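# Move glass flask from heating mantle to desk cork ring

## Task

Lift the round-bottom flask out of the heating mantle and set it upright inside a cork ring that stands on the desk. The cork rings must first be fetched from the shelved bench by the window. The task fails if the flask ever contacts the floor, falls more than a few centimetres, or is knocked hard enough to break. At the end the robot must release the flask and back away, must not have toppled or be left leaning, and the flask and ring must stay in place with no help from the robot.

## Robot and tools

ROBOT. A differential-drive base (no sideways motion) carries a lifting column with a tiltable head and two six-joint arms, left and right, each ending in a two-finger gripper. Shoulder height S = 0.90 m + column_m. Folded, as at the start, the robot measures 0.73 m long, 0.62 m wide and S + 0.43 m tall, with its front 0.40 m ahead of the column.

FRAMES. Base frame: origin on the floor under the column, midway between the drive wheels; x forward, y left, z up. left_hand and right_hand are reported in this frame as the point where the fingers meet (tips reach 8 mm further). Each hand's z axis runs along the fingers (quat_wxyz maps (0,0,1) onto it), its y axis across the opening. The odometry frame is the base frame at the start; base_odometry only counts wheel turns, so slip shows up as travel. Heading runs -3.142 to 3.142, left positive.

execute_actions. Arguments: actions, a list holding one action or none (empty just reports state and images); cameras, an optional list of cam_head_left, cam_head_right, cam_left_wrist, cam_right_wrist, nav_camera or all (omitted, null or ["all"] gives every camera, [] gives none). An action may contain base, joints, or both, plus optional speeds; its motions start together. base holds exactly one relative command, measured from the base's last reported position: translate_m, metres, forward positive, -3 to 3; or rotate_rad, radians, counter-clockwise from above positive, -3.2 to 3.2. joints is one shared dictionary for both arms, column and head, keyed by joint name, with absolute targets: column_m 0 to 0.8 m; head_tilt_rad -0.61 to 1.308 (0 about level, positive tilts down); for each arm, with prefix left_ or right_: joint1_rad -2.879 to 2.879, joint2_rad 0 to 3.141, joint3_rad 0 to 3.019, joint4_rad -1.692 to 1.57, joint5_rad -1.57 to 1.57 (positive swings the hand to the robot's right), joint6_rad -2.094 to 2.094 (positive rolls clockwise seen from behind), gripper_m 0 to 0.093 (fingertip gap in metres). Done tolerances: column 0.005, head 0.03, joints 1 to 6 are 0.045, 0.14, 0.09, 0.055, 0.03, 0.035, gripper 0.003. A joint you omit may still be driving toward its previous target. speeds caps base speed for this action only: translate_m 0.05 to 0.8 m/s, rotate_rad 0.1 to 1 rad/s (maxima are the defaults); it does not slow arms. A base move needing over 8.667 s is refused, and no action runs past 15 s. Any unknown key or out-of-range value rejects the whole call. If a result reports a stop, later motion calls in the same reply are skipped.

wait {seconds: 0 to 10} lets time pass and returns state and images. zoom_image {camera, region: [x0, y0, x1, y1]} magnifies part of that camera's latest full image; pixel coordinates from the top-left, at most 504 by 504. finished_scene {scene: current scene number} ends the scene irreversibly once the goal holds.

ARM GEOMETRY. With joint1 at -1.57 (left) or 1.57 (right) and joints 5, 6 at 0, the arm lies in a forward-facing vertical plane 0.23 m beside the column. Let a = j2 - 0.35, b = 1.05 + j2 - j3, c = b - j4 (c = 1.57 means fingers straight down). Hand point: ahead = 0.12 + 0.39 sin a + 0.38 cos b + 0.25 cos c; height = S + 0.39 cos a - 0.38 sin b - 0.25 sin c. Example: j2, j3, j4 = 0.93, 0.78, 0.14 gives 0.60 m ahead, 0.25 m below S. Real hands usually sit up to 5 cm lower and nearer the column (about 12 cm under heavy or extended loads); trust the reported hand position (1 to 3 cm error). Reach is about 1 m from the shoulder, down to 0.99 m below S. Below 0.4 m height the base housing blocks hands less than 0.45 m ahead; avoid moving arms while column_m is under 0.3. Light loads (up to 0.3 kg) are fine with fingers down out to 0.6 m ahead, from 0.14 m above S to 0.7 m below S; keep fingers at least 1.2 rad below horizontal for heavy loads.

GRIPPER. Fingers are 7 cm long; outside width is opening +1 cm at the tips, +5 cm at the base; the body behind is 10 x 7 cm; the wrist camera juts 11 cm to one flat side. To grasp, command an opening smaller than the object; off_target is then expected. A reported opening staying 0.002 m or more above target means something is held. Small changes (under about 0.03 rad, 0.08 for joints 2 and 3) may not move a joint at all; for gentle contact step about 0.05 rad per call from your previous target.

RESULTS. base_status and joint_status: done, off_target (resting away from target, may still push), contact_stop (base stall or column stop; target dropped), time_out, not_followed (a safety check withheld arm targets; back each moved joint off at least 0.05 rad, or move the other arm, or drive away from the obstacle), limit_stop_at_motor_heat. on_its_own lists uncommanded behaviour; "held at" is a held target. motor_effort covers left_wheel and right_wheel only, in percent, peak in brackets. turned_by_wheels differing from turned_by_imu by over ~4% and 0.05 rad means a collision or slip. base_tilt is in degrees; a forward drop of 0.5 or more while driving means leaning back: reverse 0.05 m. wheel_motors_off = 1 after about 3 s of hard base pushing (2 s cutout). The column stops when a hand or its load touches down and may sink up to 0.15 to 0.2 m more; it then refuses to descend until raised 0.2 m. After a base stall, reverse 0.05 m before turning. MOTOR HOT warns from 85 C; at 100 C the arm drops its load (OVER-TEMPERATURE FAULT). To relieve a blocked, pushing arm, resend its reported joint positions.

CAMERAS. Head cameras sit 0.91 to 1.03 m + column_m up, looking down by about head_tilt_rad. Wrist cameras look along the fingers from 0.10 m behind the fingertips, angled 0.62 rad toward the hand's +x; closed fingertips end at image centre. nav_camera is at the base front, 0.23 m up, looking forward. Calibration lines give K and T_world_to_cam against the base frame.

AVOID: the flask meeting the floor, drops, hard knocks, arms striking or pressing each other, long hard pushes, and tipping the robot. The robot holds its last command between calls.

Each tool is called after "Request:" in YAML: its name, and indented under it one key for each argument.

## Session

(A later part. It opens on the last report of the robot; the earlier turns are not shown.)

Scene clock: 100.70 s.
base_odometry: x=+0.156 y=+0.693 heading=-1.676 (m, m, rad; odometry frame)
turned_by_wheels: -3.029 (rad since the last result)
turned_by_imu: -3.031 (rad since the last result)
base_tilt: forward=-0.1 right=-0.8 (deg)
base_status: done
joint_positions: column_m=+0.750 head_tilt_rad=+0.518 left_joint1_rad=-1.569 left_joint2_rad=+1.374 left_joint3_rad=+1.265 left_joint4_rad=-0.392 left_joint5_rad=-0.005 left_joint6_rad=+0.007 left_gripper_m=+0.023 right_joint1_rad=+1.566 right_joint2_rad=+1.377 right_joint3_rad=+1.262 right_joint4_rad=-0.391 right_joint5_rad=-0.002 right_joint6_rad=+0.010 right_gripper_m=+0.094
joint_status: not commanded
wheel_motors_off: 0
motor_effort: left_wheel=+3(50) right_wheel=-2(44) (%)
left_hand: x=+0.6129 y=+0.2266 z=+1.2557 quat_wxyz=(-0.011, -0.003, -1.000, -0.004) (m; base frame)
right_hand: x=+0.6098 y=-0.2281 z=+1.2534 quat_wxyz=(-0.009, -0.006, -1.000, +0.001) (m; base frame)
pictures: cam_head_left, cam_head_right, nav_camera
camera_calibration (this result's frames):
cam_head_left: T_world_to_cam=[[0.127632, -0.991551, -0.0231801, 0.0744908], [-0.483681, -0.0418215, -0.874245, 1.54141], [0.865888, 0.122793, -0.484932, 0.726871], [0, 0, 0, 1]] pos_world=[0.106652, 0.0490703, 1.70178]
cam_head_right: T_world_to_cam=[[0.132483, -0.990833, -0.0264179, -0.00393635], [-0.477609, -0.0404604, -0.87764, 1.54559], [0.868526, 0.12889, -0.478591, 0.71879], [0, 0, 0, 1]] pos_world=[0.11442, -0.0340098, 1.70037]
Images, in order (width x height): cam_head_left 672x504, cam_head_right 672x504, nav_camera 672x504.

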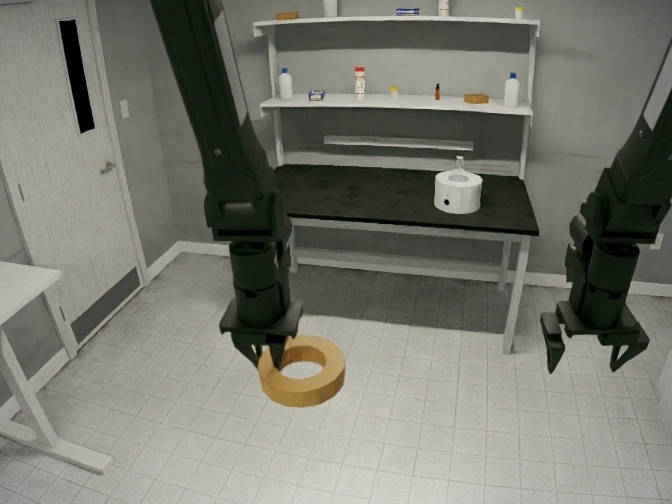

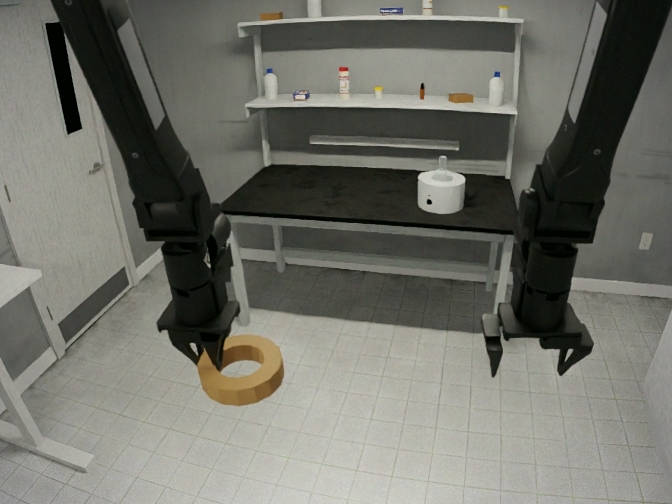

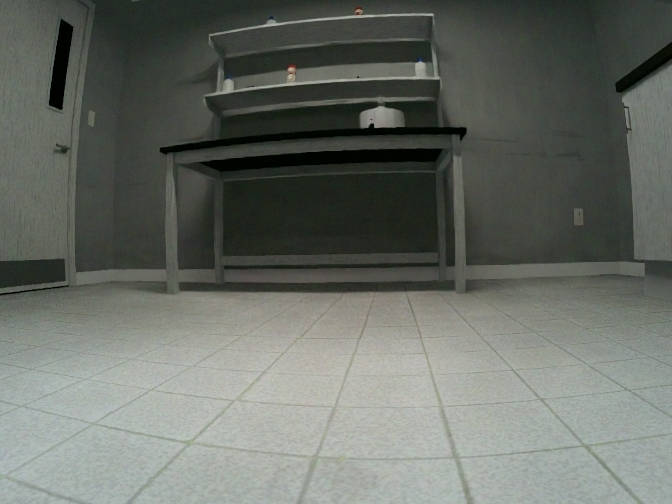

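Request:
execute_actions:
  actions:
    - {"base":{"translate_m":1.2},"joints":{"head_tilt_rad":0.75}}
  cameras: ["cam_head_left","cam_head_right","cam_right_wrist"]

Scene clock: 109.20 s.
base_odometry: x=+0.029 y=-0.500 heading=-1.677 (m, m, rad; odometry frame)
turned_by_wheels: +0.000 (rad since the last result)
turned_by_imu: +0.000 (rad since the last result)
base_tilt: forward=-0.2 right=-0.7 (deg)
base_status: done
joint_positions: column_m=+0.750 head_tilt_rad=+0.753 left_joint1_rad=-1.569 left_joint2_rad=+1.374 left_joint3_rad=+1.265 left_joint4_rad=-0.392 left_joint5_rad=-0.005 left_joint6_rad=+0.007 left_gripper_m=+0.023 right_joint1_rad=+1.566 right_joint2_rad=+1.377 right_joint3_rad=+1.263 right_joint4_rad=-0.391 right_joint5_rad=-0.002 right_joint6_rad=+0.010 right_gripper_m=+0.094
joint_status: all done
wheel_motors_off: 0
motor_effort: left_wheel=+1(55) right_wheel=+0(44) (%)
left_hand: x=+0.6129 y=+0.2266 z=+1.2557 quat_wxyz=(-0.011, -0.003, -1.000, -0.004) (m; base frame)
right_hand: x=+0.6103 y=-0.2281 z=+1.2535 quat_wxyz=(-0.009, -0.006, -1.000, +0.001) (m; base frame)
pictures: cam_head_left, cam_head_right, cam_right_wrist
camera_calibration (this result's frames):
cam_head_left: T_world_to_cam=[[0.118728, -0.991551, -0.0522572, 0.125411], [-0.673924, -0.0418215, -0.737616, 1.31374], [0.729199, 0.122793, -0.673195, 1.06051], [0, 0, 0, 1]] pos_world=[0.0971498, 0.0490703, 1.68952]
cam_head_right: T_world_to_cam=[[0.122692, -0.990833, -0.0565354, 0.0488342], [-0.668809, -0.0404604, -0.742332, 1.32027], [0.73324, 0.12889, -0.667642, 1.05373], [0, 0, 0, 1]] pos_world=[0.104377, -0.0340098, 1.68635]
cam_right_wrist: T_world_to_cam=[[-0.0180791, -0.99978, 0.0106323, -0.229761], [-0.819531, 0.0209096, 0.572654, -0.208783], [-0.57275, 0.00163957, -0.819728, 1.50386], [0, 0, 0, 1]] pos_world=[0.686079, -0.227811, 1.35476]
Images, in order (width x height): cam_head_left 672x504, cam_head_right 672x504, cam_right_wrist 672x504.

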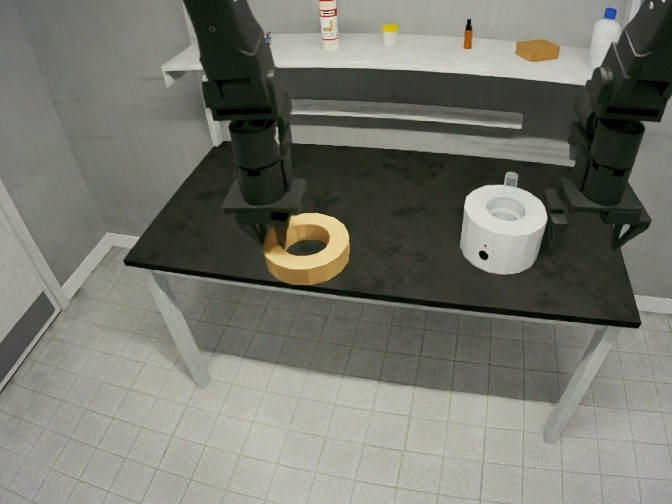

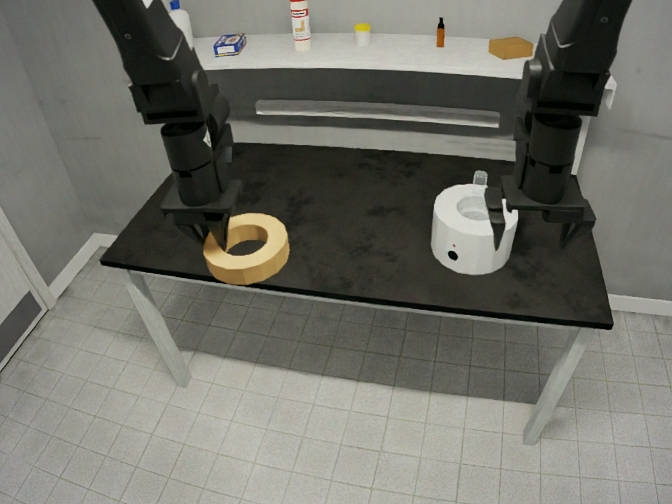

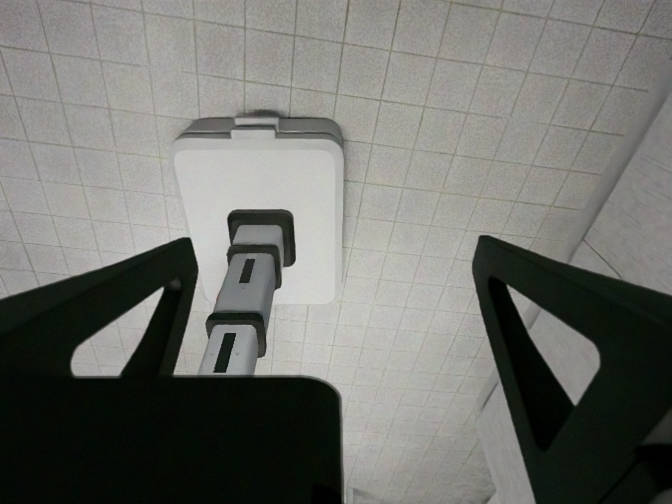

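Request:
execute_actions:
  actions:
    - {"base":{"translate_m":0.36}}
  cameras: ["cam_head_left","cam_head_right","cam_right_wrist"]

Scene clock: 116.47 s.
base_odometry: x=-0.009 y=-0.859 heading=-1.676 (m, m, rad; odometry frame)
turned_by_wheels: +0.000 (rad since the last result)
turned_by_imu: +0.000 (rad since the last result)
base_tilt: forward=-0.2 right=-0.8 (deg)
base_status: done
joint_positions: column_m=+0.750 head_tilt_rad=+0.753 left_joint1_rad=-1.569 left_joint2_rad=+1.374 left_joint3_rad=+1.264 left_joint4_rad=-0.392 left_joint5_rad=-0.005 left_joint6_rad=+0.007 left_gripper_m=+0.023 right_joint1_rad=+1.566 right_joint2_rad=+1.377 right_joint3_rad=+1.263 right_joint4_rad=-0.391 right_joint5_rad=-0.002 right_joint6_rad=+0.010 right_gripper_m=+0.094
joint_status: not commanded
wheel_motors_off: 0
motor_effort: left_wheel=+0(35) right_wheel=+0(27) (%)
left_hand: x=+0.6125 y=+0.2266 z=+1.2556 quat_wxyz=(-0.011, -0.003, -1.000, -0.004) (m; base frame)
right_hand: x=+0.6103 y=-0.2281 z=+1.2535 quat_wxyz=(-0.009, -0.006, -1.000, +0.001) (m; base frame)
pictures: cam_head_left, cam_head_right, cam_right_wrist
camera_calibration (this result's frames):
cam_head_left: T_world_to_cam=[[0.118718, -0.991551, -0.0522807, 0.125452], [-0.67407, -0.0418215, -0.737483, 1.31352], [0.729065, 0.122793, -0.673339, 1.06077], [0, 0, 0, 1]] pos_world=[0.0971406, 0.0490703, 1.68951]
cam_head_right: T_world_to_cam=[[0.122681, -0.990833, -0.0565597, 0.0488769], [-0.668956, -0.0404604, -0.7422, 1.32004], [0.733108, 0.12889, -0.667787, 1.05399], [0, 0, 0, 1]] pos_world=[0.104367, -0.0340098, 1.68634]
cam_right_wrist: T_world_to_cam=[[-0.0180791, -0.99978, 0.0106323, -0.229761], [-0.819531, 0.0209096, 0.572654, -0.208783], [-0.57275, 0.00163957, -0.819728, 1.50386], [0, 0, 0, 1]] pos_world=[0.686079, -0.227811, 1.35476]
Images, in order (width x height): cam_head_left 672x504, cam_head_right 672x504, cam_right_wrist 672x504.

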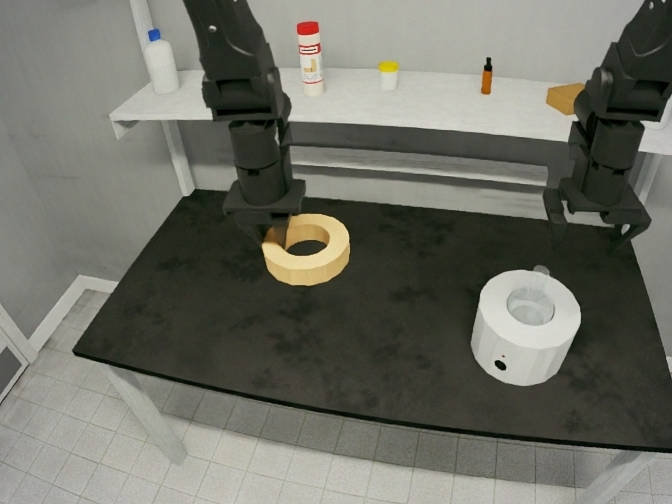

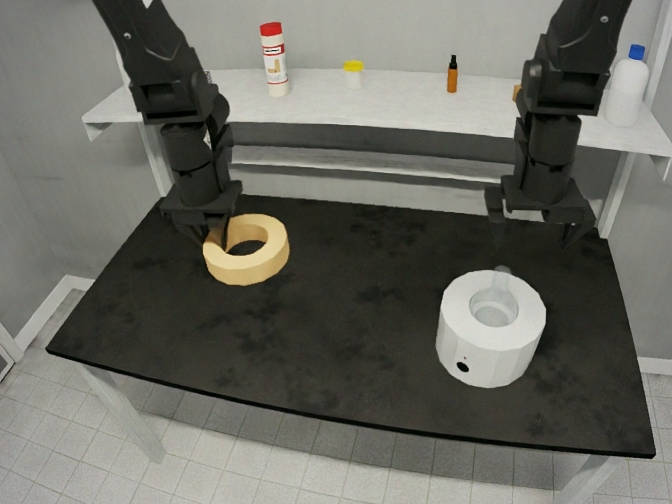

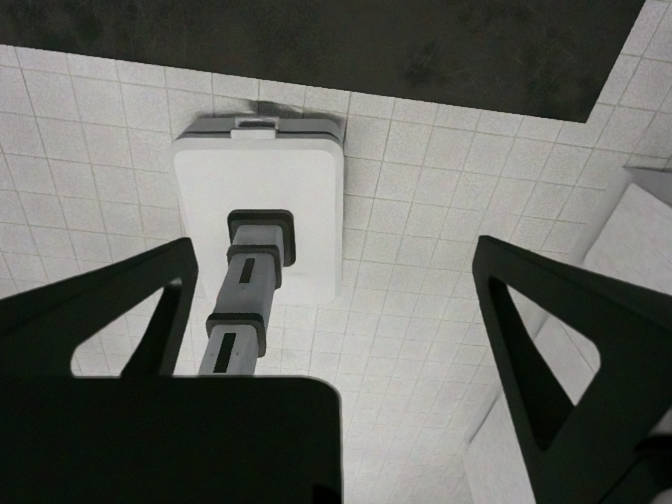

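Request:
execute_actions:
  actions:
    - {"base":{"rotate_rad":-0.045},"joints":{"column_m":0.6}}
  cameras: []

Request:
execute_actions:
  actions:
    - {"base":{"translate_m":0.2}}
  cameras: ["cam_head_left","cam_head_right","cam_right_wrist"]

Scene clock: 137.00 s.
base_odometry: x=-0.009 y=-0.859 heading=-1.720 (m, m, rad; odometry frame)
turned_by_wheels: -0.043 (rad since the last result)
turned_by_imu: -0.043 (rad since the last result)
base_tilt: forward=+0.0 right=-0.7 (deg)
base_status: done
joint_positions: column_m=+0.600 head_tilt_rad=+0.753 left_joint1_rad=-1.570 left_joint2_rad=+1.374 left_joint3_rad=+1.264 left_joint4_rad=-0.392 left_joint5_rad=-0.005 left_joint6_rad=+0.007 left_gripper_m=+0.023 right_joint1_rad=+1.567 right_joint2_rad=+1.377 right_joint3_rad=+1.263 right_joint4_rad=-0.391 right_joint5_rad=-0.002 right_joint6_rad=+0.010 right_gripper_m=+0.094
joint_status: all done
wheel_motors_off: 0
motor_effort: left_wheel=+4(48) right_wheel=-2(43) (%)
left_hand: x=+0.6125 y=+0.2259 z=+1.1057 quat_wxyz=(-0.011, -0.003, -1.000, -0.003) (m; base frame)
right_hand: x=+0.6103 y=-0.2274 z=+1.1037 quat_wxyz=(-0.009, -0.006, -1.000, +0.001) (m; base frame)
pictures: none
No camera images: the call's "cameras" was empty. Leave "cameras" out to get every camera's image.

Scene clock: 139.07 s.
base_odometry: x=-0.039 y=-1.056 heading=-1.721 (m, m, rad; odometry frame)
turned_by_wheels: -0.001 (rad since the last result)
turned_by_imu: -0.001 (rad since the last result)
base_tilt: forward=-0.2 right=-0.8 (deg)
base_status: done
joint_positions: column_m=+0.600 head_tilt_rad=+0.753 left_joint1_rad=-1.570 left_joint2_rad=+1.374 left_joint3_rad=+1.266 left_joint4_rad=-0.392 left_joint5_rad=-0.005 left_joint6_rad=+0.007 left_gripper_m=+0.023 right_joint1_rad=+1.567 right_joint2_rad=+1.377 right_joint3_rad=+1.264 right_joint4_rad=-0.391 right_joint5_rad=-0.002 right_joint6_rad=+0.010 right_gripper_m=+0.094
joint_status: not commanded
wheel_motors_off: 0
motor_effort: left_wheel=+0(38) right_wheel=+1(48) (%)
left_hand: x=+0.6132 y=+0.2259 z=+1.1059 quat_wxyz=(-0.012, -0.003, -1.000, -0.003) (m; base frame)
right_hand: x=+0.6110 y=-0.2274 z=+1.1038 quat_wxyz=(-0.009, -0.006, -1.000, +0.001) (m; base frame)
pictures: cam_head_left, cam_head_right, cam_right_wrist
camera_calibration (this result's frames):
cam_head_left: T_world_to_cam=[[0.118715, -0.991551, -0.0522881, 0.117628], [-0.674116, -0.0418215, -0.737441, 1.20292], [0.729023, 0.122793, -0.673385, 0.959921], [0, 0, 0, 1]] pos_world=[0.0971377, 0.0490703, 1.53963]
cam_head_right: T_world_to_cam=[[0.122677, -0.990833, -0.0565673, 0.0404119], [-0.669002, -0.0404604, -0.742158, 1.20873], [0.733066, 0.12889, -0.667833, 0.953972], [0, 0, 0, 1]] pos_world=[0.104364, -0.0340098, 1.53645]
cam_right_wrist: T_world_to_cam=[[-0.0175216, -0.999796, 0.0100048, -0.227177], [-0.820197, 0.0200953, 0.571728, -0.121263], [-0.571813, 0.00181168, -0.820382, 1.38172], [0, 0, 0, 1]] pos_world=[0.686647, -0.227197, 1.20514]
Images, in order (width x height): cam_head_left 672x504, cam_head_right 672x504, cam_right_wrist 672x504.

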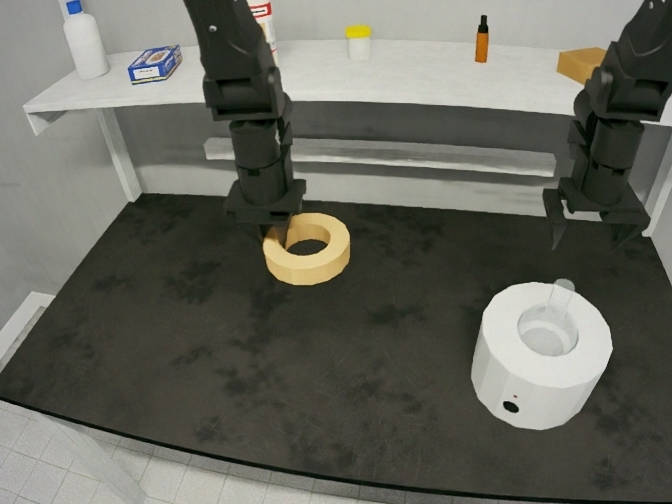

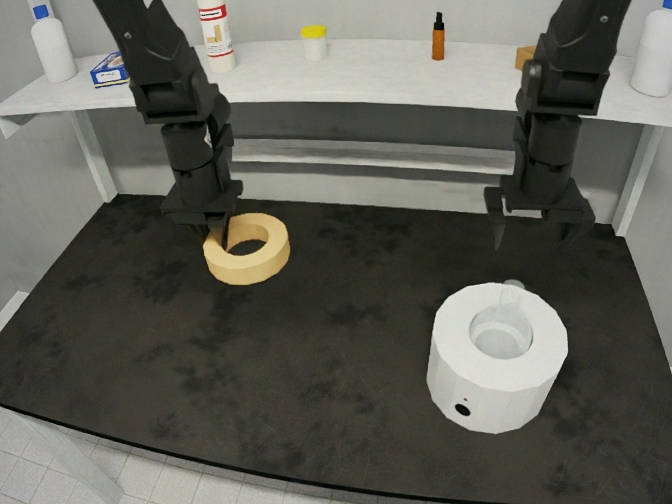

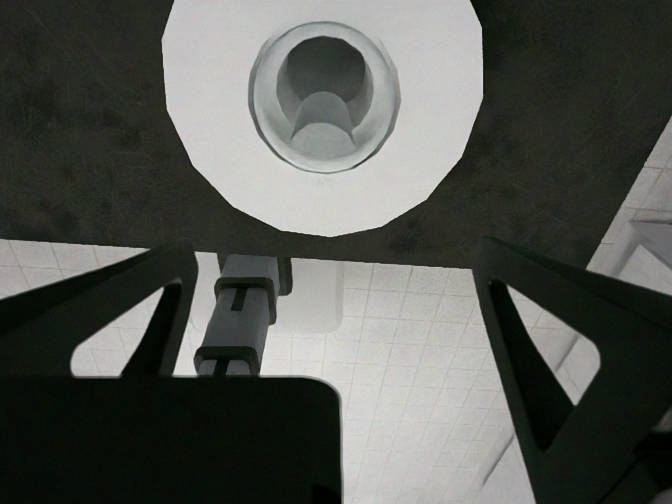

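Request:
execute_actions:
  actions:
    - {"joints":{"column_m":0.55,"right_gripper_m":0.07}}
  cameras: ["cam_head_right","cam_right_wrist"]

Request:
zoom_image:
  camera: "cam_right_wrist"
  region: [180, 30, 480, 330]

Scene clock: 146.63 s.
base_odometry: x=-0.039 y=-1.056 heading=-1.721 (m, m, rad; odometry frame)
turned_by_wheels: +0.000 (rad since the last result)
turned_by_imu: +0.000 (rad since the last result)
base_tilt: forward=-0.3 right=-0.7 (deg)
base_status: not commanded
joint_positions: column_m=+0.550 head_tilt_rad=+0.753 left_joint1_rad=-1.570 left_joint2_rad=+1.374 left_joint3_rad=+1.266 left_joint4_rad=-0.392 left_joint5_rad=-0.005 left_joint6_rad=+0.007 left_gripper_m=+0.023 right_joint1_rad=+1.567 right_joint2_rad=+1.377 right_joint3_rad=+1.264 right_joint4_rad=-0.391 right_joint5_rad=-0.002 right_joint6_rad=+0.010 right_gripper_m=+0.070
joint_status: all done
wheel_motors_off: 0
motor_effort: left_wheel=+0(1) right_wheel=+1(1) (%)
left_hand: x=+0.6132 y=+0.2259 z=+1.0559 quat_wxyz=(-0.012, -0.003, -1.000, -0.003) (m; base frame)
right_hand: x=+0.6110 y=-0.2274 z=+1.0539 quat_wxyz=(-0.009, -0.006, -1.000, +0.001) (m; base frame)
pictures: cam_head_right, cam_right_wrist
camera_calibration (this result's frames):
cam_head_right: T_world_to_cam=[[0.122677, -0.990833, -0.0565674, 0.0375848], [-0.669003, -0.0404604, -0.742158, 1.17164], [0.733066, 0.12889, -0.667834, 0.920596], [0, 0, 0, 1]] pos_world=[0.104364, -0.0340098, 1.48648]
cam_right_wrist: T_world_to_cam=[[-0.0175216, -0.999796, 0.0100048, -0.226677], [-0.820197, 0.0200953, 0.571728, -0.0926892], [-0.571813, 0.00181168, -0.820382, 1.34072], [0, 0, 0, 1]] pos_world=[0.686647, -0.227197, 1.15516]
Images, in order (width x height): cam_head_right 672x504, cam_right_wrist 672x504.

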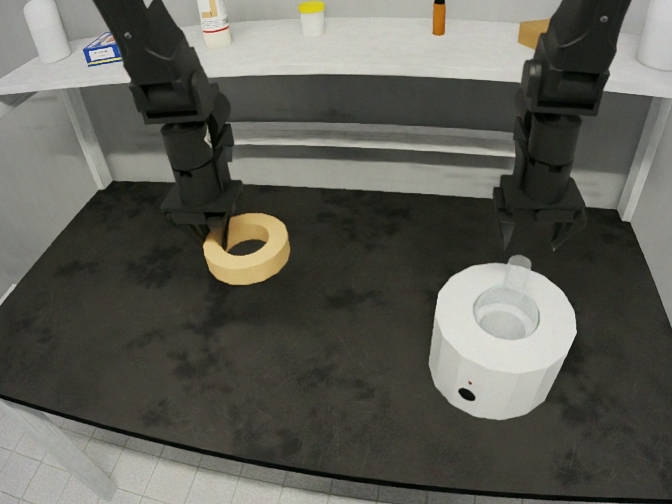

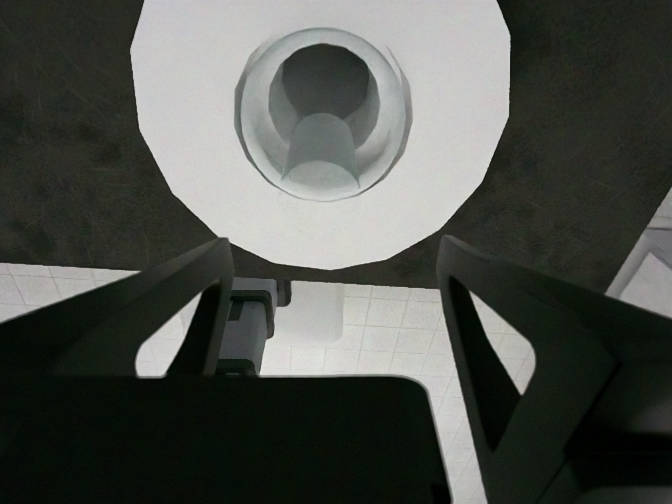

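Region (180, 30, 480, 330) of cam_right_wrist's 672x504 image, scaled by 1.680, with more detail than that image has.

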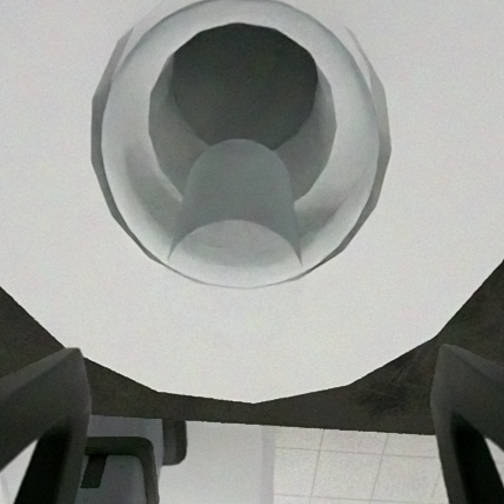

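Request:
execute_actions:
  actions:
    - {"base":{"rotate_rad":0.011},"joints":{"column_m":0.475}}
  cameras: ["cam_head_right","cam_right_wrist"]

Request:
zoom_image:
  camera: "cam_head_right"
  region: [420, 150, 640, 370]

Scene clock: 155.27 s.
base_odometry: x=-0.039 y=-1.056 heading=-1.710 (m, m, rad; odometry frame)
turned_by_wheels: +0.010 (rad since the last result)
turned_by_imu: +0.010 (rad since the last result)
base_tilt: forward=-0.3 right=-0.9 (deg)
base_status: done
joint_positions: column_m=+0.475 head_tilt_rad=+0.753 left_joint1_rad=-1.568 left_joint2_rad=+1.374 left_joint3_rad=+1.266 left_joint4_rad=-0.392 left_joint5_rad=-0.005 left_joint6_rad=+0.007 left_gripper_m=+0.023 right_joint1_rad=+1.570 right_joint2_rad=+1.377 right_joint3_rad=+1.264 right_joint4_rad=-0.391 right_joint5_rad=-0.002 right_joint6_rad=+0.010 right_gripper_m=+0.070
joint_status: all done
wheel_motors_off: 0
motor_effort: left_wheel=-3(36) right_wheel=+2(34) (%)
left_hand: x=+0.6132 y=+0.2269 z=+0.9809 quat_wxyz=(-0.012, -0.003, -1.000, -0.004) (m; base frame)
right_hand: x=+0.6110 y=-0.2258 z=+0.9789 quat_wxyz=(-0.009, -0.005, -1.000, +0.000) (m; base frame)
pictures: cam_head_right, cam_right_wrist
camera_calibration (this result's frames):
cam_head_right: T_world_to_cam=[[0.122677, -0.990833, -0.0565673, 0.0333422], [-0.669002, -0.0404604, -0.742158, 1.11598], [0.733066, 0.12889, -0.667833, 0.870508], [0, 0, 0, 1]] pos_world=[0.104364, -0.0340098, 1.41148]
cam_right_wrist: T_world_to_cam=[[-0.0161867, -0.999839, 0.00769267, -0.222858], [-0.820222, 0.017678, 0.571772, -0.0504117], [-0.571816, 0.0029454, -0.820376, 1.27944], [0, 0, 0, 1]] pos_world=[0.686649, -0.2257, 1.08016]
Images, in order (width x height): cam_head_right 672x504, cam_right_wrist 672x504.

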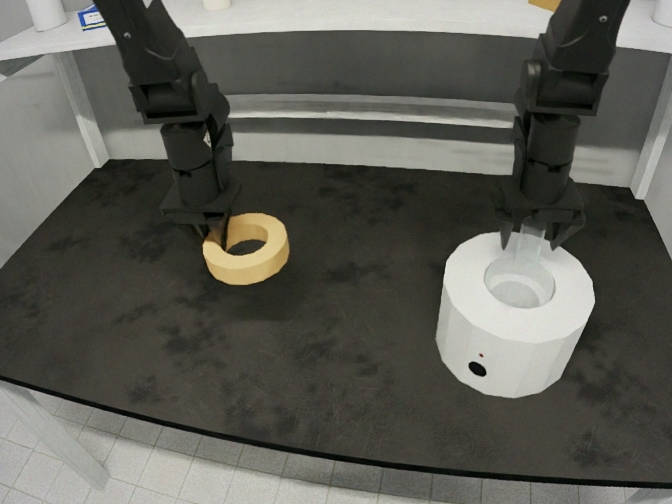

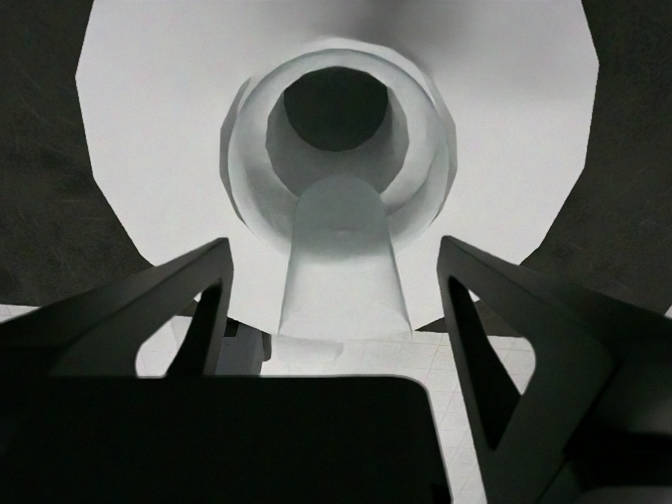

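Region (420, 150, 640, 370) of cam_head_right's 672x504 image, scaled by 2.291, with more detail than that image has.

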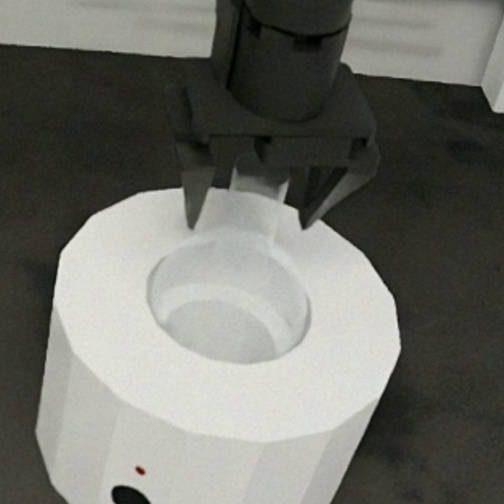

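Request:
execute_actions:
  actions:
    - {"joints":{"right_gripper_m":0.022}}
  cameras: ["cam_right_wrist"]

Request:
execute_actions:
  actions:
    - {"joints":{"column_m":0.62}}
  cameras: ["cam_head_right","cam_right_wrist"]

Scene clock: 164.93 s.
base_odometry: x=-0.039 y=-1.056 heading=-1.710 (m, m, rad; odometry frame)
turned_by_wheels: +0.000 (rad since the last result)
turned_by_imu: +0.000 (rad since the last result)
base_tilt: forward=-0.2 right=-0.6 (deg)
base_status: not commanded
joint_positions: column_m=+0.475 head_tilt_rad=+0.753 left_joint1_rad=-1.568 left_joint2_rad=+1.374 left_joint3_rad=+1.266 left_joint4_rad=-0.392 left_joint5_rad=-0.005 left_joint6_rad=+0.007 left_gripper_m=+0.023 right_joint1_rad=+1.570 right_joint2_rad=+1.377 right_joint3_rad=+1.264 right_joint4_rad=-0.391 right_joint5_rad=+0.001 right_joint6_rad=+0.010 right_gripper_m=+0.033
joint_status: right_gripper_m off_target (ended at +0.033, target +0.022)
wheel_motors_off: 0
motor_effort: left_wheel=-2(3) right_wheel=+2(2) (%)
left_hand: x=+0.6132 y=+0.2269 z=+0.9809 quat_wxyz=(-0.012, -0.003, -1.000, -0.004) (m; base frame)
right_hand: x=+0.6110 y=-0.2262 z=+0.9789 quat_wxyz=(-0.009, -0.005, -1.000, +0.001) (m; base frame)
pictures: cam_right_wrist
camera_calibration (this result's frames):
cam_right_wrist: T_world_to_cam=[[-0.0162301, -0.999818, 0.00998074, -0.22546], [-0.820221, 0.019022, 0.571731, -0.0500616], [-0.571817, 0.00109284, -0.82038, 1.27903], [0, 0, 0, 1]] pos_world=[0.686649, -0.225865, 1.08016]
Images, in order (width x height): cam_right_wrist 672x504.

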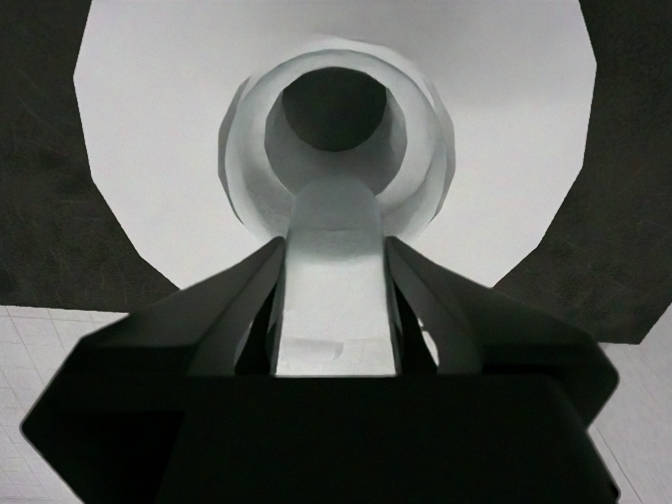

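Scene clock: 167.40 s.
base_odometry: x=-0.039 y=-1.056 heading=-1.711 (m, m, rad; odometry frame)
turned_by_wheels: +0.000 (rad since the last result)
turned_by_imu: +0.000 (rad since the last result)
base_tilt: forward=-0.1 right=-0.7 (deg)
base_status: not commanded
joint_positions: column_m=+0.620 head_tilt_rad=+0.753 left_joint1_rad=-1.568 left_joint2_rad=+1.374 left_joint3_rad=+1.266 left_joint4_rad=-0.392 left_joint5_rad=-0.005 left_joint6_rad=+0.007 left_gripper_m=+0.023 right_joint1_rad=+1.570 right_joint2_rad=+1.379 right_joint3_rad=+1.264 right_joint4_rad=-0.391 right_joint5_rad=+0.001 right_joint6_rad=+0.010 right_gripper_m=+0.033
joint_status: all done
wheel_motors_off: 0
motor_effort: left_wheel=-3(2) right_wheel=+2(2) (%)
left_hand: x=+0.6132 y=+0.2269 z=+1.1258 quat_wxyz=(-0.012, -0.003, -1.000, -0.004) (m; base frame)
right_hand: x=+0.6104 y=-0.2262 z=+1.1230 quat_wxyz=(-0.009, -0.005, -1.000, +0.001) (m; base frame)
pictures: cam_head_right, cam_right_wrist
camera_calibration (this result's frames):
cam_head_right: T_world_to_cam=[[0.122677, -0.990833, -0.0565677, 0.0415383], [-0.669005, -0.0404604, -0.742156, 1.2235], [0.733064, 0.12889, -0.667836, 0.967267], [0, 0, 0, 1]] pos_world=[0.104364, -0.0340098, 1.55635]
cam_right_wrist: T_world_to_cam=[[-0.0162162, -0.999818, 0.0100047, -0.226945], [-0.819347, 0.0190227, 0.572982, -0.134905], [-0.573068, 0.00109424, -0.819507, 1.39671], [0, 0, 0, 1]] pos_world=[0.686195, -0.225865, 1.22418]
Images, in order (width x height): cam_head_right 672x504, cam_right_wrist 672x504.

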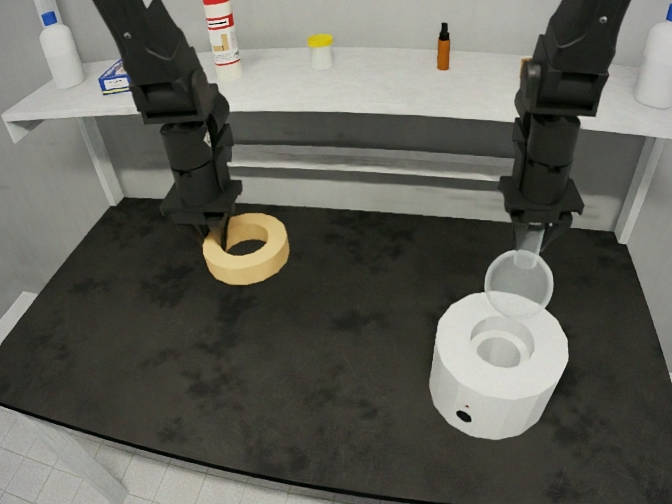

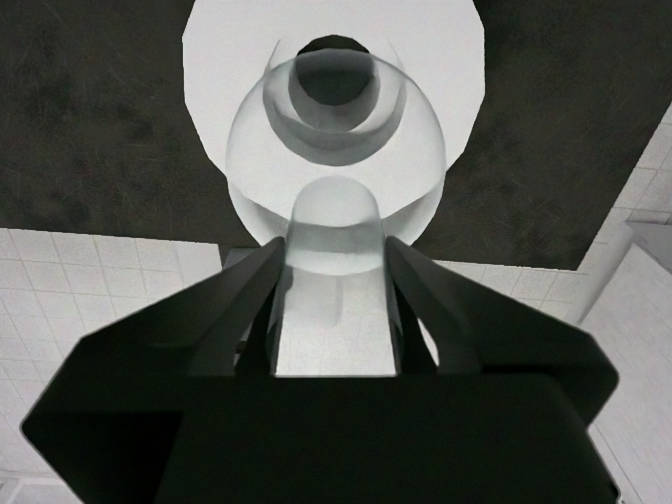

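Request:
execute_actions:
  actions:
    - {"base":{"translate_m":-1.3},"joints":{"column_m":0.78},"speeds":{"translate_m":0.6}}
  cameras: []

Request:
execute_actions:
  actions:
    - {"base":{"rotate_rad":1.41},"joints":{"left_joint2_rad":1.88,"left_joint3_rad":1.63,"left_joint4_rad":-0.25},"speeds":{"rotate_rad":0.7}}
  cameras: ["cam_head_left"]

Request:
execute_actions:
  actions:
    - {"base":{"translate_m":0.5},"speeds":{"translate_m":0.6}}
  cameras: ["cam_head_left","cam_head_right","nav_camera"]

Scene clock: 207.87 s.
base_odometry: x=+0.142 y=+0.231 heading=-1.709 (m, m, rad; odometry frame)
turned_by_wheels: +0.001 (rad since the last result)
turned_by_imu: +0.001 (rad since the last result)
base_tilt: forward=-0.3 right=-0.7 (deg)
base_status: done
joint_positions: column_m=+0.780 head_tilt_rad=+0.753 left_joint1_rad=-1.568 left_joint2_rad=+1.374 left_joint3_rad=+1.264 left_joint4_rad=-0.392 left_joint5_rad=-0.005 left_joint6_rad=+0.007 left_gripper_m=+0.023 right_joint1_rad=+1.570 right_joint2_rad=+1.381 right_joint3_rad=+1.261 right_joint4_rad=-0.391 right_joint5_rad=+0.001 right_joint6_rad=+0.010 right_gripper_m=+0.033
joint_status: all done
wheel_motors_off: 0
motor_effort: left_wheel=+2(51) right_wheel=-2(51) (%)
left_hand: x=+0.6123 y=+0.2269 z=+1.2855 quat_wxyz=(-0.011, -0.003, -1.000, -0.004) (m; base frame)
right_hand: x=+0.6076 y=-0.2262 z=+1.2815 quat_wxyz=(-0.006, -0.005, -1.000, +0.001) (m; base frame)
pictures: none
No camera images: the call's "cameras" was empty. Leave "cameras" out to get every camera's image.

Scene clock: 211.00 s.
base_odometry: x=+0.142 y=+0.231 heading=-0.300 (m, m, rad; odometry frame)
turned_by_wheels: +1.409 (rad since the last result)
turned_by_imu: +1.410 (rad since the last result)
base_tilt: forward=-0.2 right=-0.7 (deg)
base_status: done
joint_positions: column_m=+0.780 head_tilt_rad=+0.753 left_joint1_rad=-1.564 left_joint2_rad=+1.899 left_joint3_rad=+1.619 left_joint4_rad=-0.249 left_joint5_rad=-0.005 left_joint6_rad=+0.007 left_gripper_m=+0.023 right_joint1_rad=+1.569 right_joint2_rad=+1.381 right_joint3_rad=+1.261 right_joint4_rad=-0.391 right_joint5_rad=+0.001 right_joint6_rad=+0.010 right_gripper_m=+0.033
joint_status: all done
wheel_motors_off: 0
motor_effort: left_wheel=-3(43) right_wheel=+2(47) (%)
left_hand: x=+0.5995 y=+0.2309 z=+1.0725 quat_wxyz=(+0.002, -0.002, -1.000, -0.006) (m; base frame)
right_hand: x=+0.6076 y=-0.2264 z=+1.2815 quat_wxyz=(-0.006, -0.005, -1.000, +0.001) (m; base frame)
pictures: cam_head_left
camera_calibration (this result's frames):
cam_head_left: T_world_to_cam=[[0.118712, -0.991551, -0.0522936, 0.127044], [-0.67415, -0.0418215, -0.73741, 1.33553], [0.728992, 0.122793, -0.673418, 1.08112], [0, 0, 0, 1]] pos_world=[0.0971355, 0.0490703, 1.71952]
Images, in order (width x height): cam_head_left 672x504.

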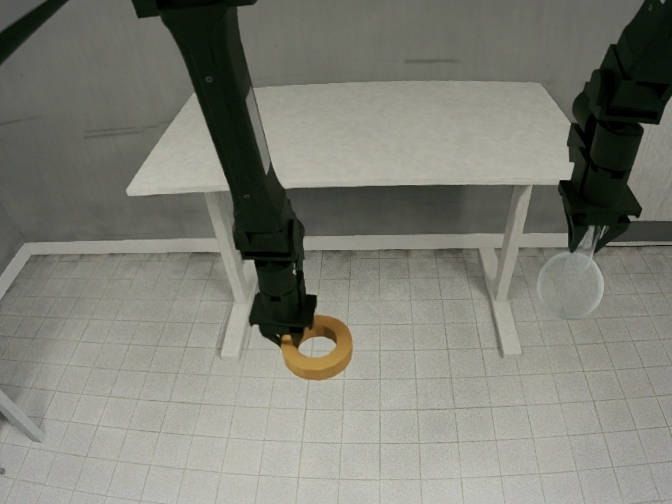

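Scene clock: 213.80 s.
base_odometry: x=+0.620 y=+0.083 heading=-0.300 (m, m, rad; odometry frame)
turned_by_wheels: +0.000 (rad since the last result)
turned_by_imu: +0.000 (rad since the last result)
base_tilt: forward=-0.2 right=-0.6 (deg)
base_status: done
joint_positions: column_m=+0.780 head_tilt_rad=+0.753 left_joint1_rad=-1.564 left_joint2_rad=+1.896 left_joint3_rad=+1.627 left_joint4_rad=-0.249 left_joint5_rad=-0.005 left_joint6_rad=+0.007 left_gripper_m=+0.023 right_joint1_rad=+1.569 right_joint2_rad=+1.382 right_joint3_rad=+1.262 right_joint4_rad=-0.391 right_joint5_rad=+0.001 right_joint6_rad=+0.010 right_gripper_m=+0.033
joint_status: not commanded
wheel_motors_off: 0
motor_effort: left_wheel=+1(48) right_wheel=+0(49) (%)
left_hand: x=+0.6061 y=+0.2309 z=+1.0748 quat_wxyz=(-0.003, -0.002, -1.000, -0.006) (m; base frame)
right_hand: x=+0.6079 y=-0.2264 z=+1.2810 quat_wxyz=(-0.006, -0.005, -1.000, +0.001) (m; base frame)
pictures: cam_head_left, cam_head_right, nav_camera
camera_calibration (this result's frames):
cam_head_left: T_world_to_cam=[[0.11871, -0.991551, -0.0522979, 0.127052], [-0.674176, -0.0418215, -0.737385, 1.33549], [0.728968, 0.122793, -0.673445, 1.08117], [0, 0, 0, 1]] pos_world=[0.0971339, 0.0490703, 1.71952]
cam_head_right: T_world_to_cam=[[0.122673, -0.990833, -0.0565774, 0.0506061], [-0.669064, -0.0404604, -0.742103, 1.34215], [0.733011, 0.12889, -0.667894, 1.07422], [0, 0, 0, 1]] pos_world=[0.10436, -0.0340098, 1.71634]
Images, in order (width x height): cam_head_left 672x504, cam_head_right 672x504, nav_camera 672x504.

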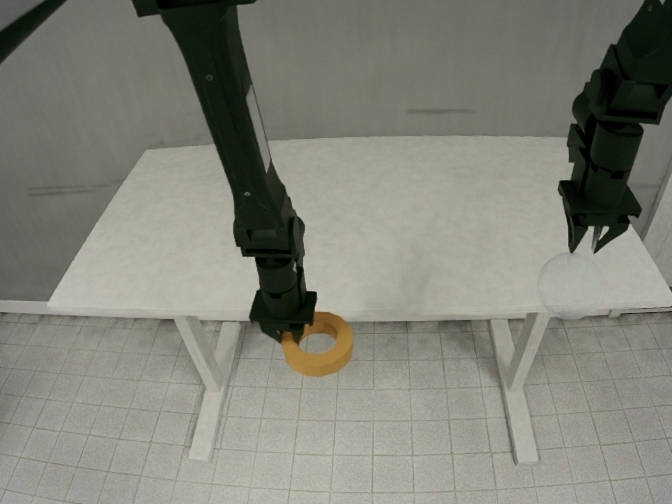

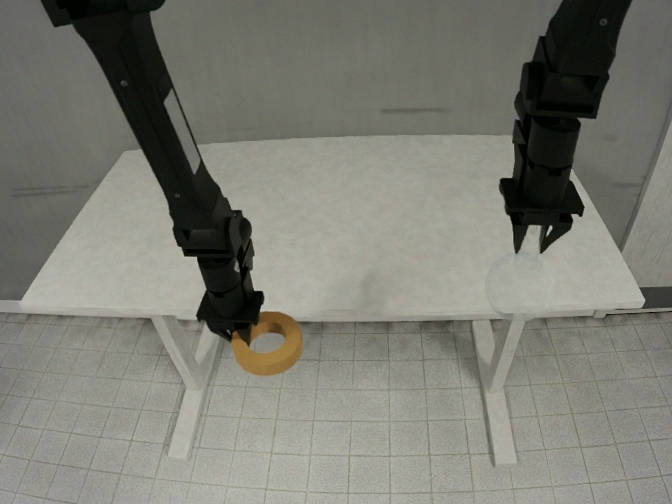

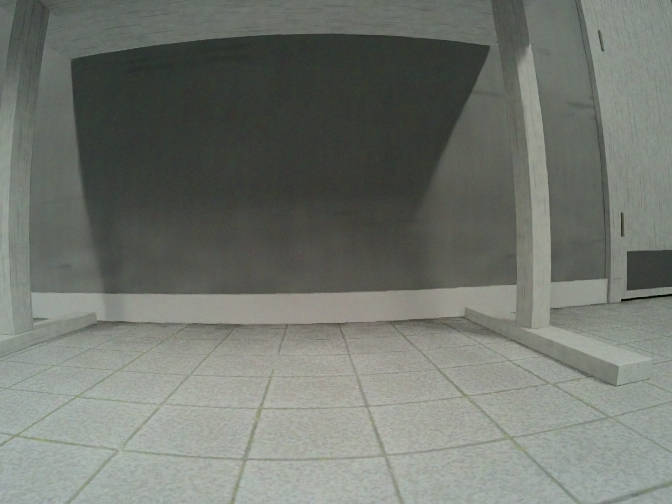

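Request:
execute_actions:
  actions:
    - {"base":{"translate_m":0.35},"joints":{"head_tilt_rad":0.9},"speeds":{"translate_m":0.4}}
  cameras: ["cam_head_left","cam_left_wrist"]

Request:
execute_actions:
  actions:
    - {"joints":{"column_m":0.72}}
  cameras: ["cam_head_left","cam_left_wrist","cam_right_wrist"]

Scene clock: 223.73 s.
base_odometry: x=+0.954 y=-0.020 heading=-0.300 (m, m, rad; odometry frame)
turned_by_wheels: +0.000 (rad since the last result)
turned_by_imu: +0.000 (rad since the last result)
base_tilt: forward=-0.1 right=-0.7 (deg)
base_status: done
joint_positions: column_m=+0.780 head_tilt_rad=+0.902 left_joint1_rad=-1.564 left_joint2_rad=+1.895 left_joint3_rad=+1.626 left_joint4_rad=-0.249 left_joint5_rad=-0.005 left_joint6_rad=+0.007 left_gripper_m=+0.023 right_joint1_rad=+1.569 right_joint2_rad=+1.383 right_joint3_rad=+1.260 right_joint4_rad=-0.391 right_joint5_rad=+0.001 right_joint6_rad=+0.010 right_gripper_m=+0.033
joint_status: all done
wheel_motors_off: 0
motor_effort: left_wheel=-1(30) right_wheel=+0(33) (%)
left_hand: x=+0.6059 y=+0.2309 z=+1.0749 quat_wxyz=(-0.003, -0.002, -1.000, -0.006) (m; base frame)
right_hand: x=+0.6062 y=-0.2264 z=+1.2803 quat_wxyz=(-0.005, -0.005, -1.000, +0.001) (m; base frame)
pictures: cam_head_left, cam_left_wrist
camera_calibration (this result's frames):
cam_head_left: T_world_to_cam=[[0.109674, -0.991551, -0.0692736, 0.157482], [-0.775784, -0.0418215, -0.629611, 1.15025], [0.621394, 0.122793, -0.773816, 1.26379], [0, 0, 0, 1]] pos_world=[0.0897564, 0.0490703, 1.71306]
cam_left_wrist: T_world_to_cam=[[-0.0182617, -0.999747, -0.0131426, 0.257987], [-0.81494, 0.00726791, 0.5795, -0.123705], [-0.579257, 0.0212931, -0.814867, 1.34511], [0, 0, 0, 1]] pos_world=[0.683065, 0.230179, 1.17116]
Images, in order (width x height): cam_head_left 672x504, cam_left_wrist 672x504.

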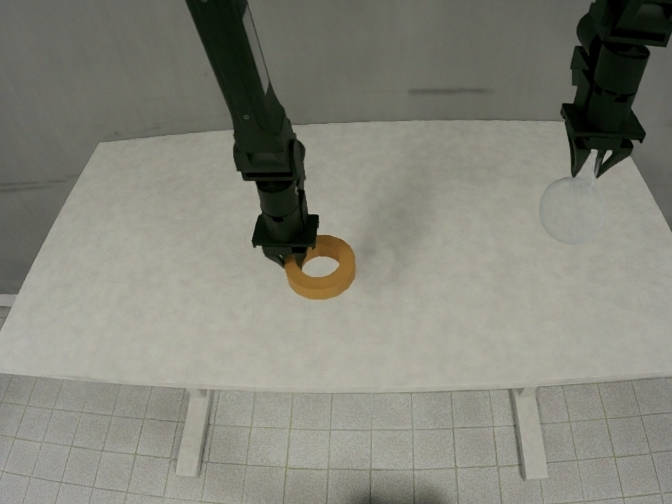

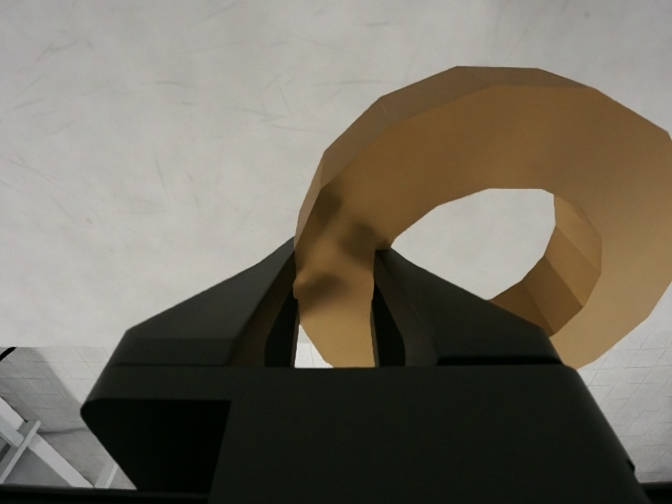

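Scene clock: 225.10 s.
base_odometry: x=+0.954 y=-0.020 heading=-0.300 (m, m, rad; odometry frame)
turned_by_wheels: +0.000 (rad since the last result)
turned_by_imu: +0.000 (rad since the last result)
base_tilt: forward=-0.3 right=-0.7 (deg)
base_status: not commanded
joint_positions: column_m=+0.720 head_tilt_rad=+0.902 left_joint1_rad=-1.564 left_joint2_rad=+1.895 left_joint3_rad=+1.626 left_joint4_rad=-0.249 left_joint5_rad=-0.005 left_joint6_rad=+0.007 left_gripper_m=+0.023 right_joint1_rad=+1.569 right_joint2_rad=+1.383 right_joint3_rad=+1.260 right_joint4_rad=-0.391 right_joint5_rad=+0.001 right_joint6_rad=+0.010 right_gripper_m=+0.033
joint_status: all done
wheel_motors_off: 0
motor_effort: left_wheel=+0(1) right_wheel=+1(1) (%)
left_hand: x=+0.6059 y=+0.2309 z=+1.0151 quat_wxyz=(-0.003, -0.002, -1.000, -0.006) (m; base frame)
right_hand: x=+0.6062 y=-0.2264 z=+1.2204 quat_wxyz=(-0.005, -0.005, -1.000, +0.001) (m; base frame)
pictures: cam_head_left, cam_left_wrist, cam_right_wrist
camera_calibration (this result's frames):
cam_head_left: T_world_to_cam=[[0.109674, -0.991551, -0.0692736, 0.153334], [-0.775784, -0.0418215, -0.629611, 1.11255], [0.621394, 0.122793, -0.773816, 1.21747], [0, 0, 0, 1]] pos_world=[0.0897564, 0.0490703, 1.65319]
cam_left_wrist: T_world_to_cam=[[-0.0182617, -0.999747, -0.0131426, 0.2572], [-0.81494, 0.00726791, 0.5795, -0.0890118], [-0.579257, 0.0212931, -0.814867, 1.29633], [0, 0, 0, 1]] pos_world=[0.683065, 0.230179, 1.1113]
cam_right_wrist: T_world_to_cam=[[-0.0163298, -0.999812, 0.0104665, -0.228714], [-0.814506, 0.0193732, 0.579832, -0.205384], [-0.579925, 0.000943463, -0.814669, 1.47239], [0, 0, 0, 1]] pos_world=[0.682855, -0.226081, 1.32099]
Images, in order (width x height): cam_head_left 672x504, cam_left_wrist 672x504, cam_right_wrist 672x504.

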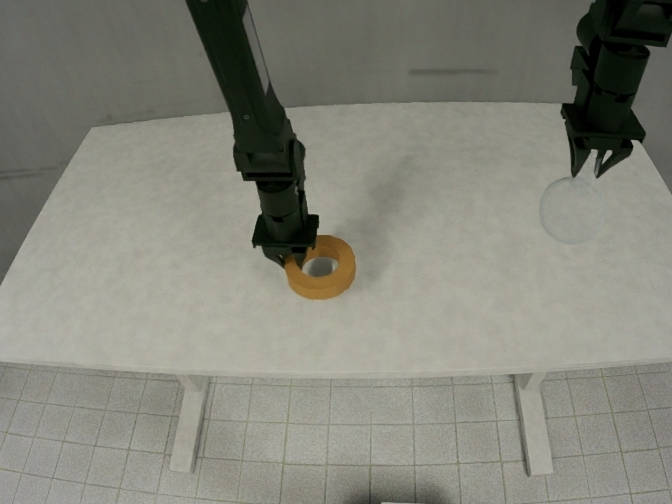

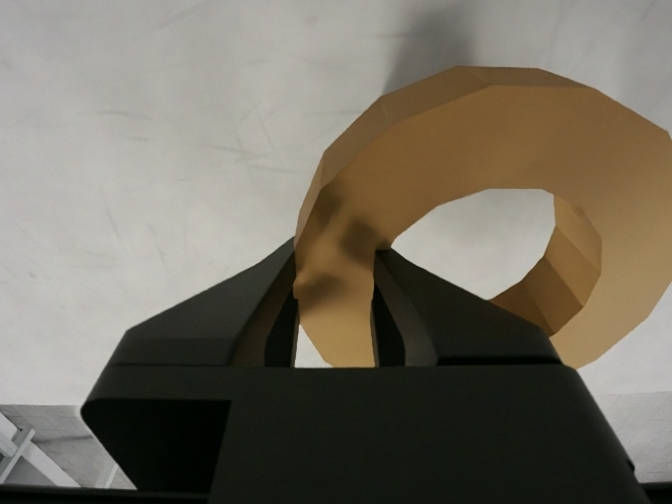

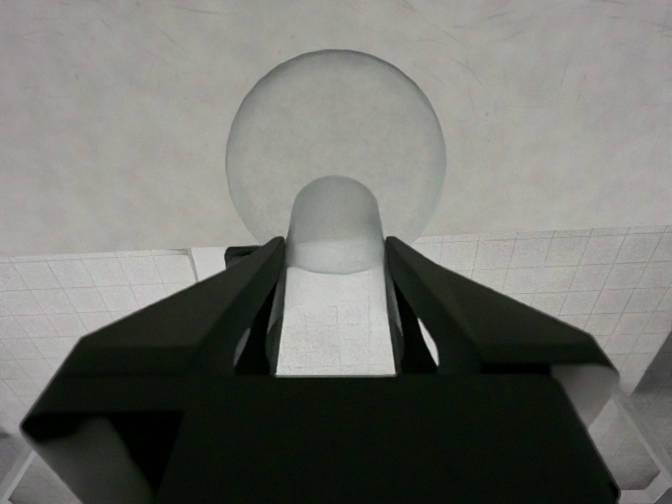

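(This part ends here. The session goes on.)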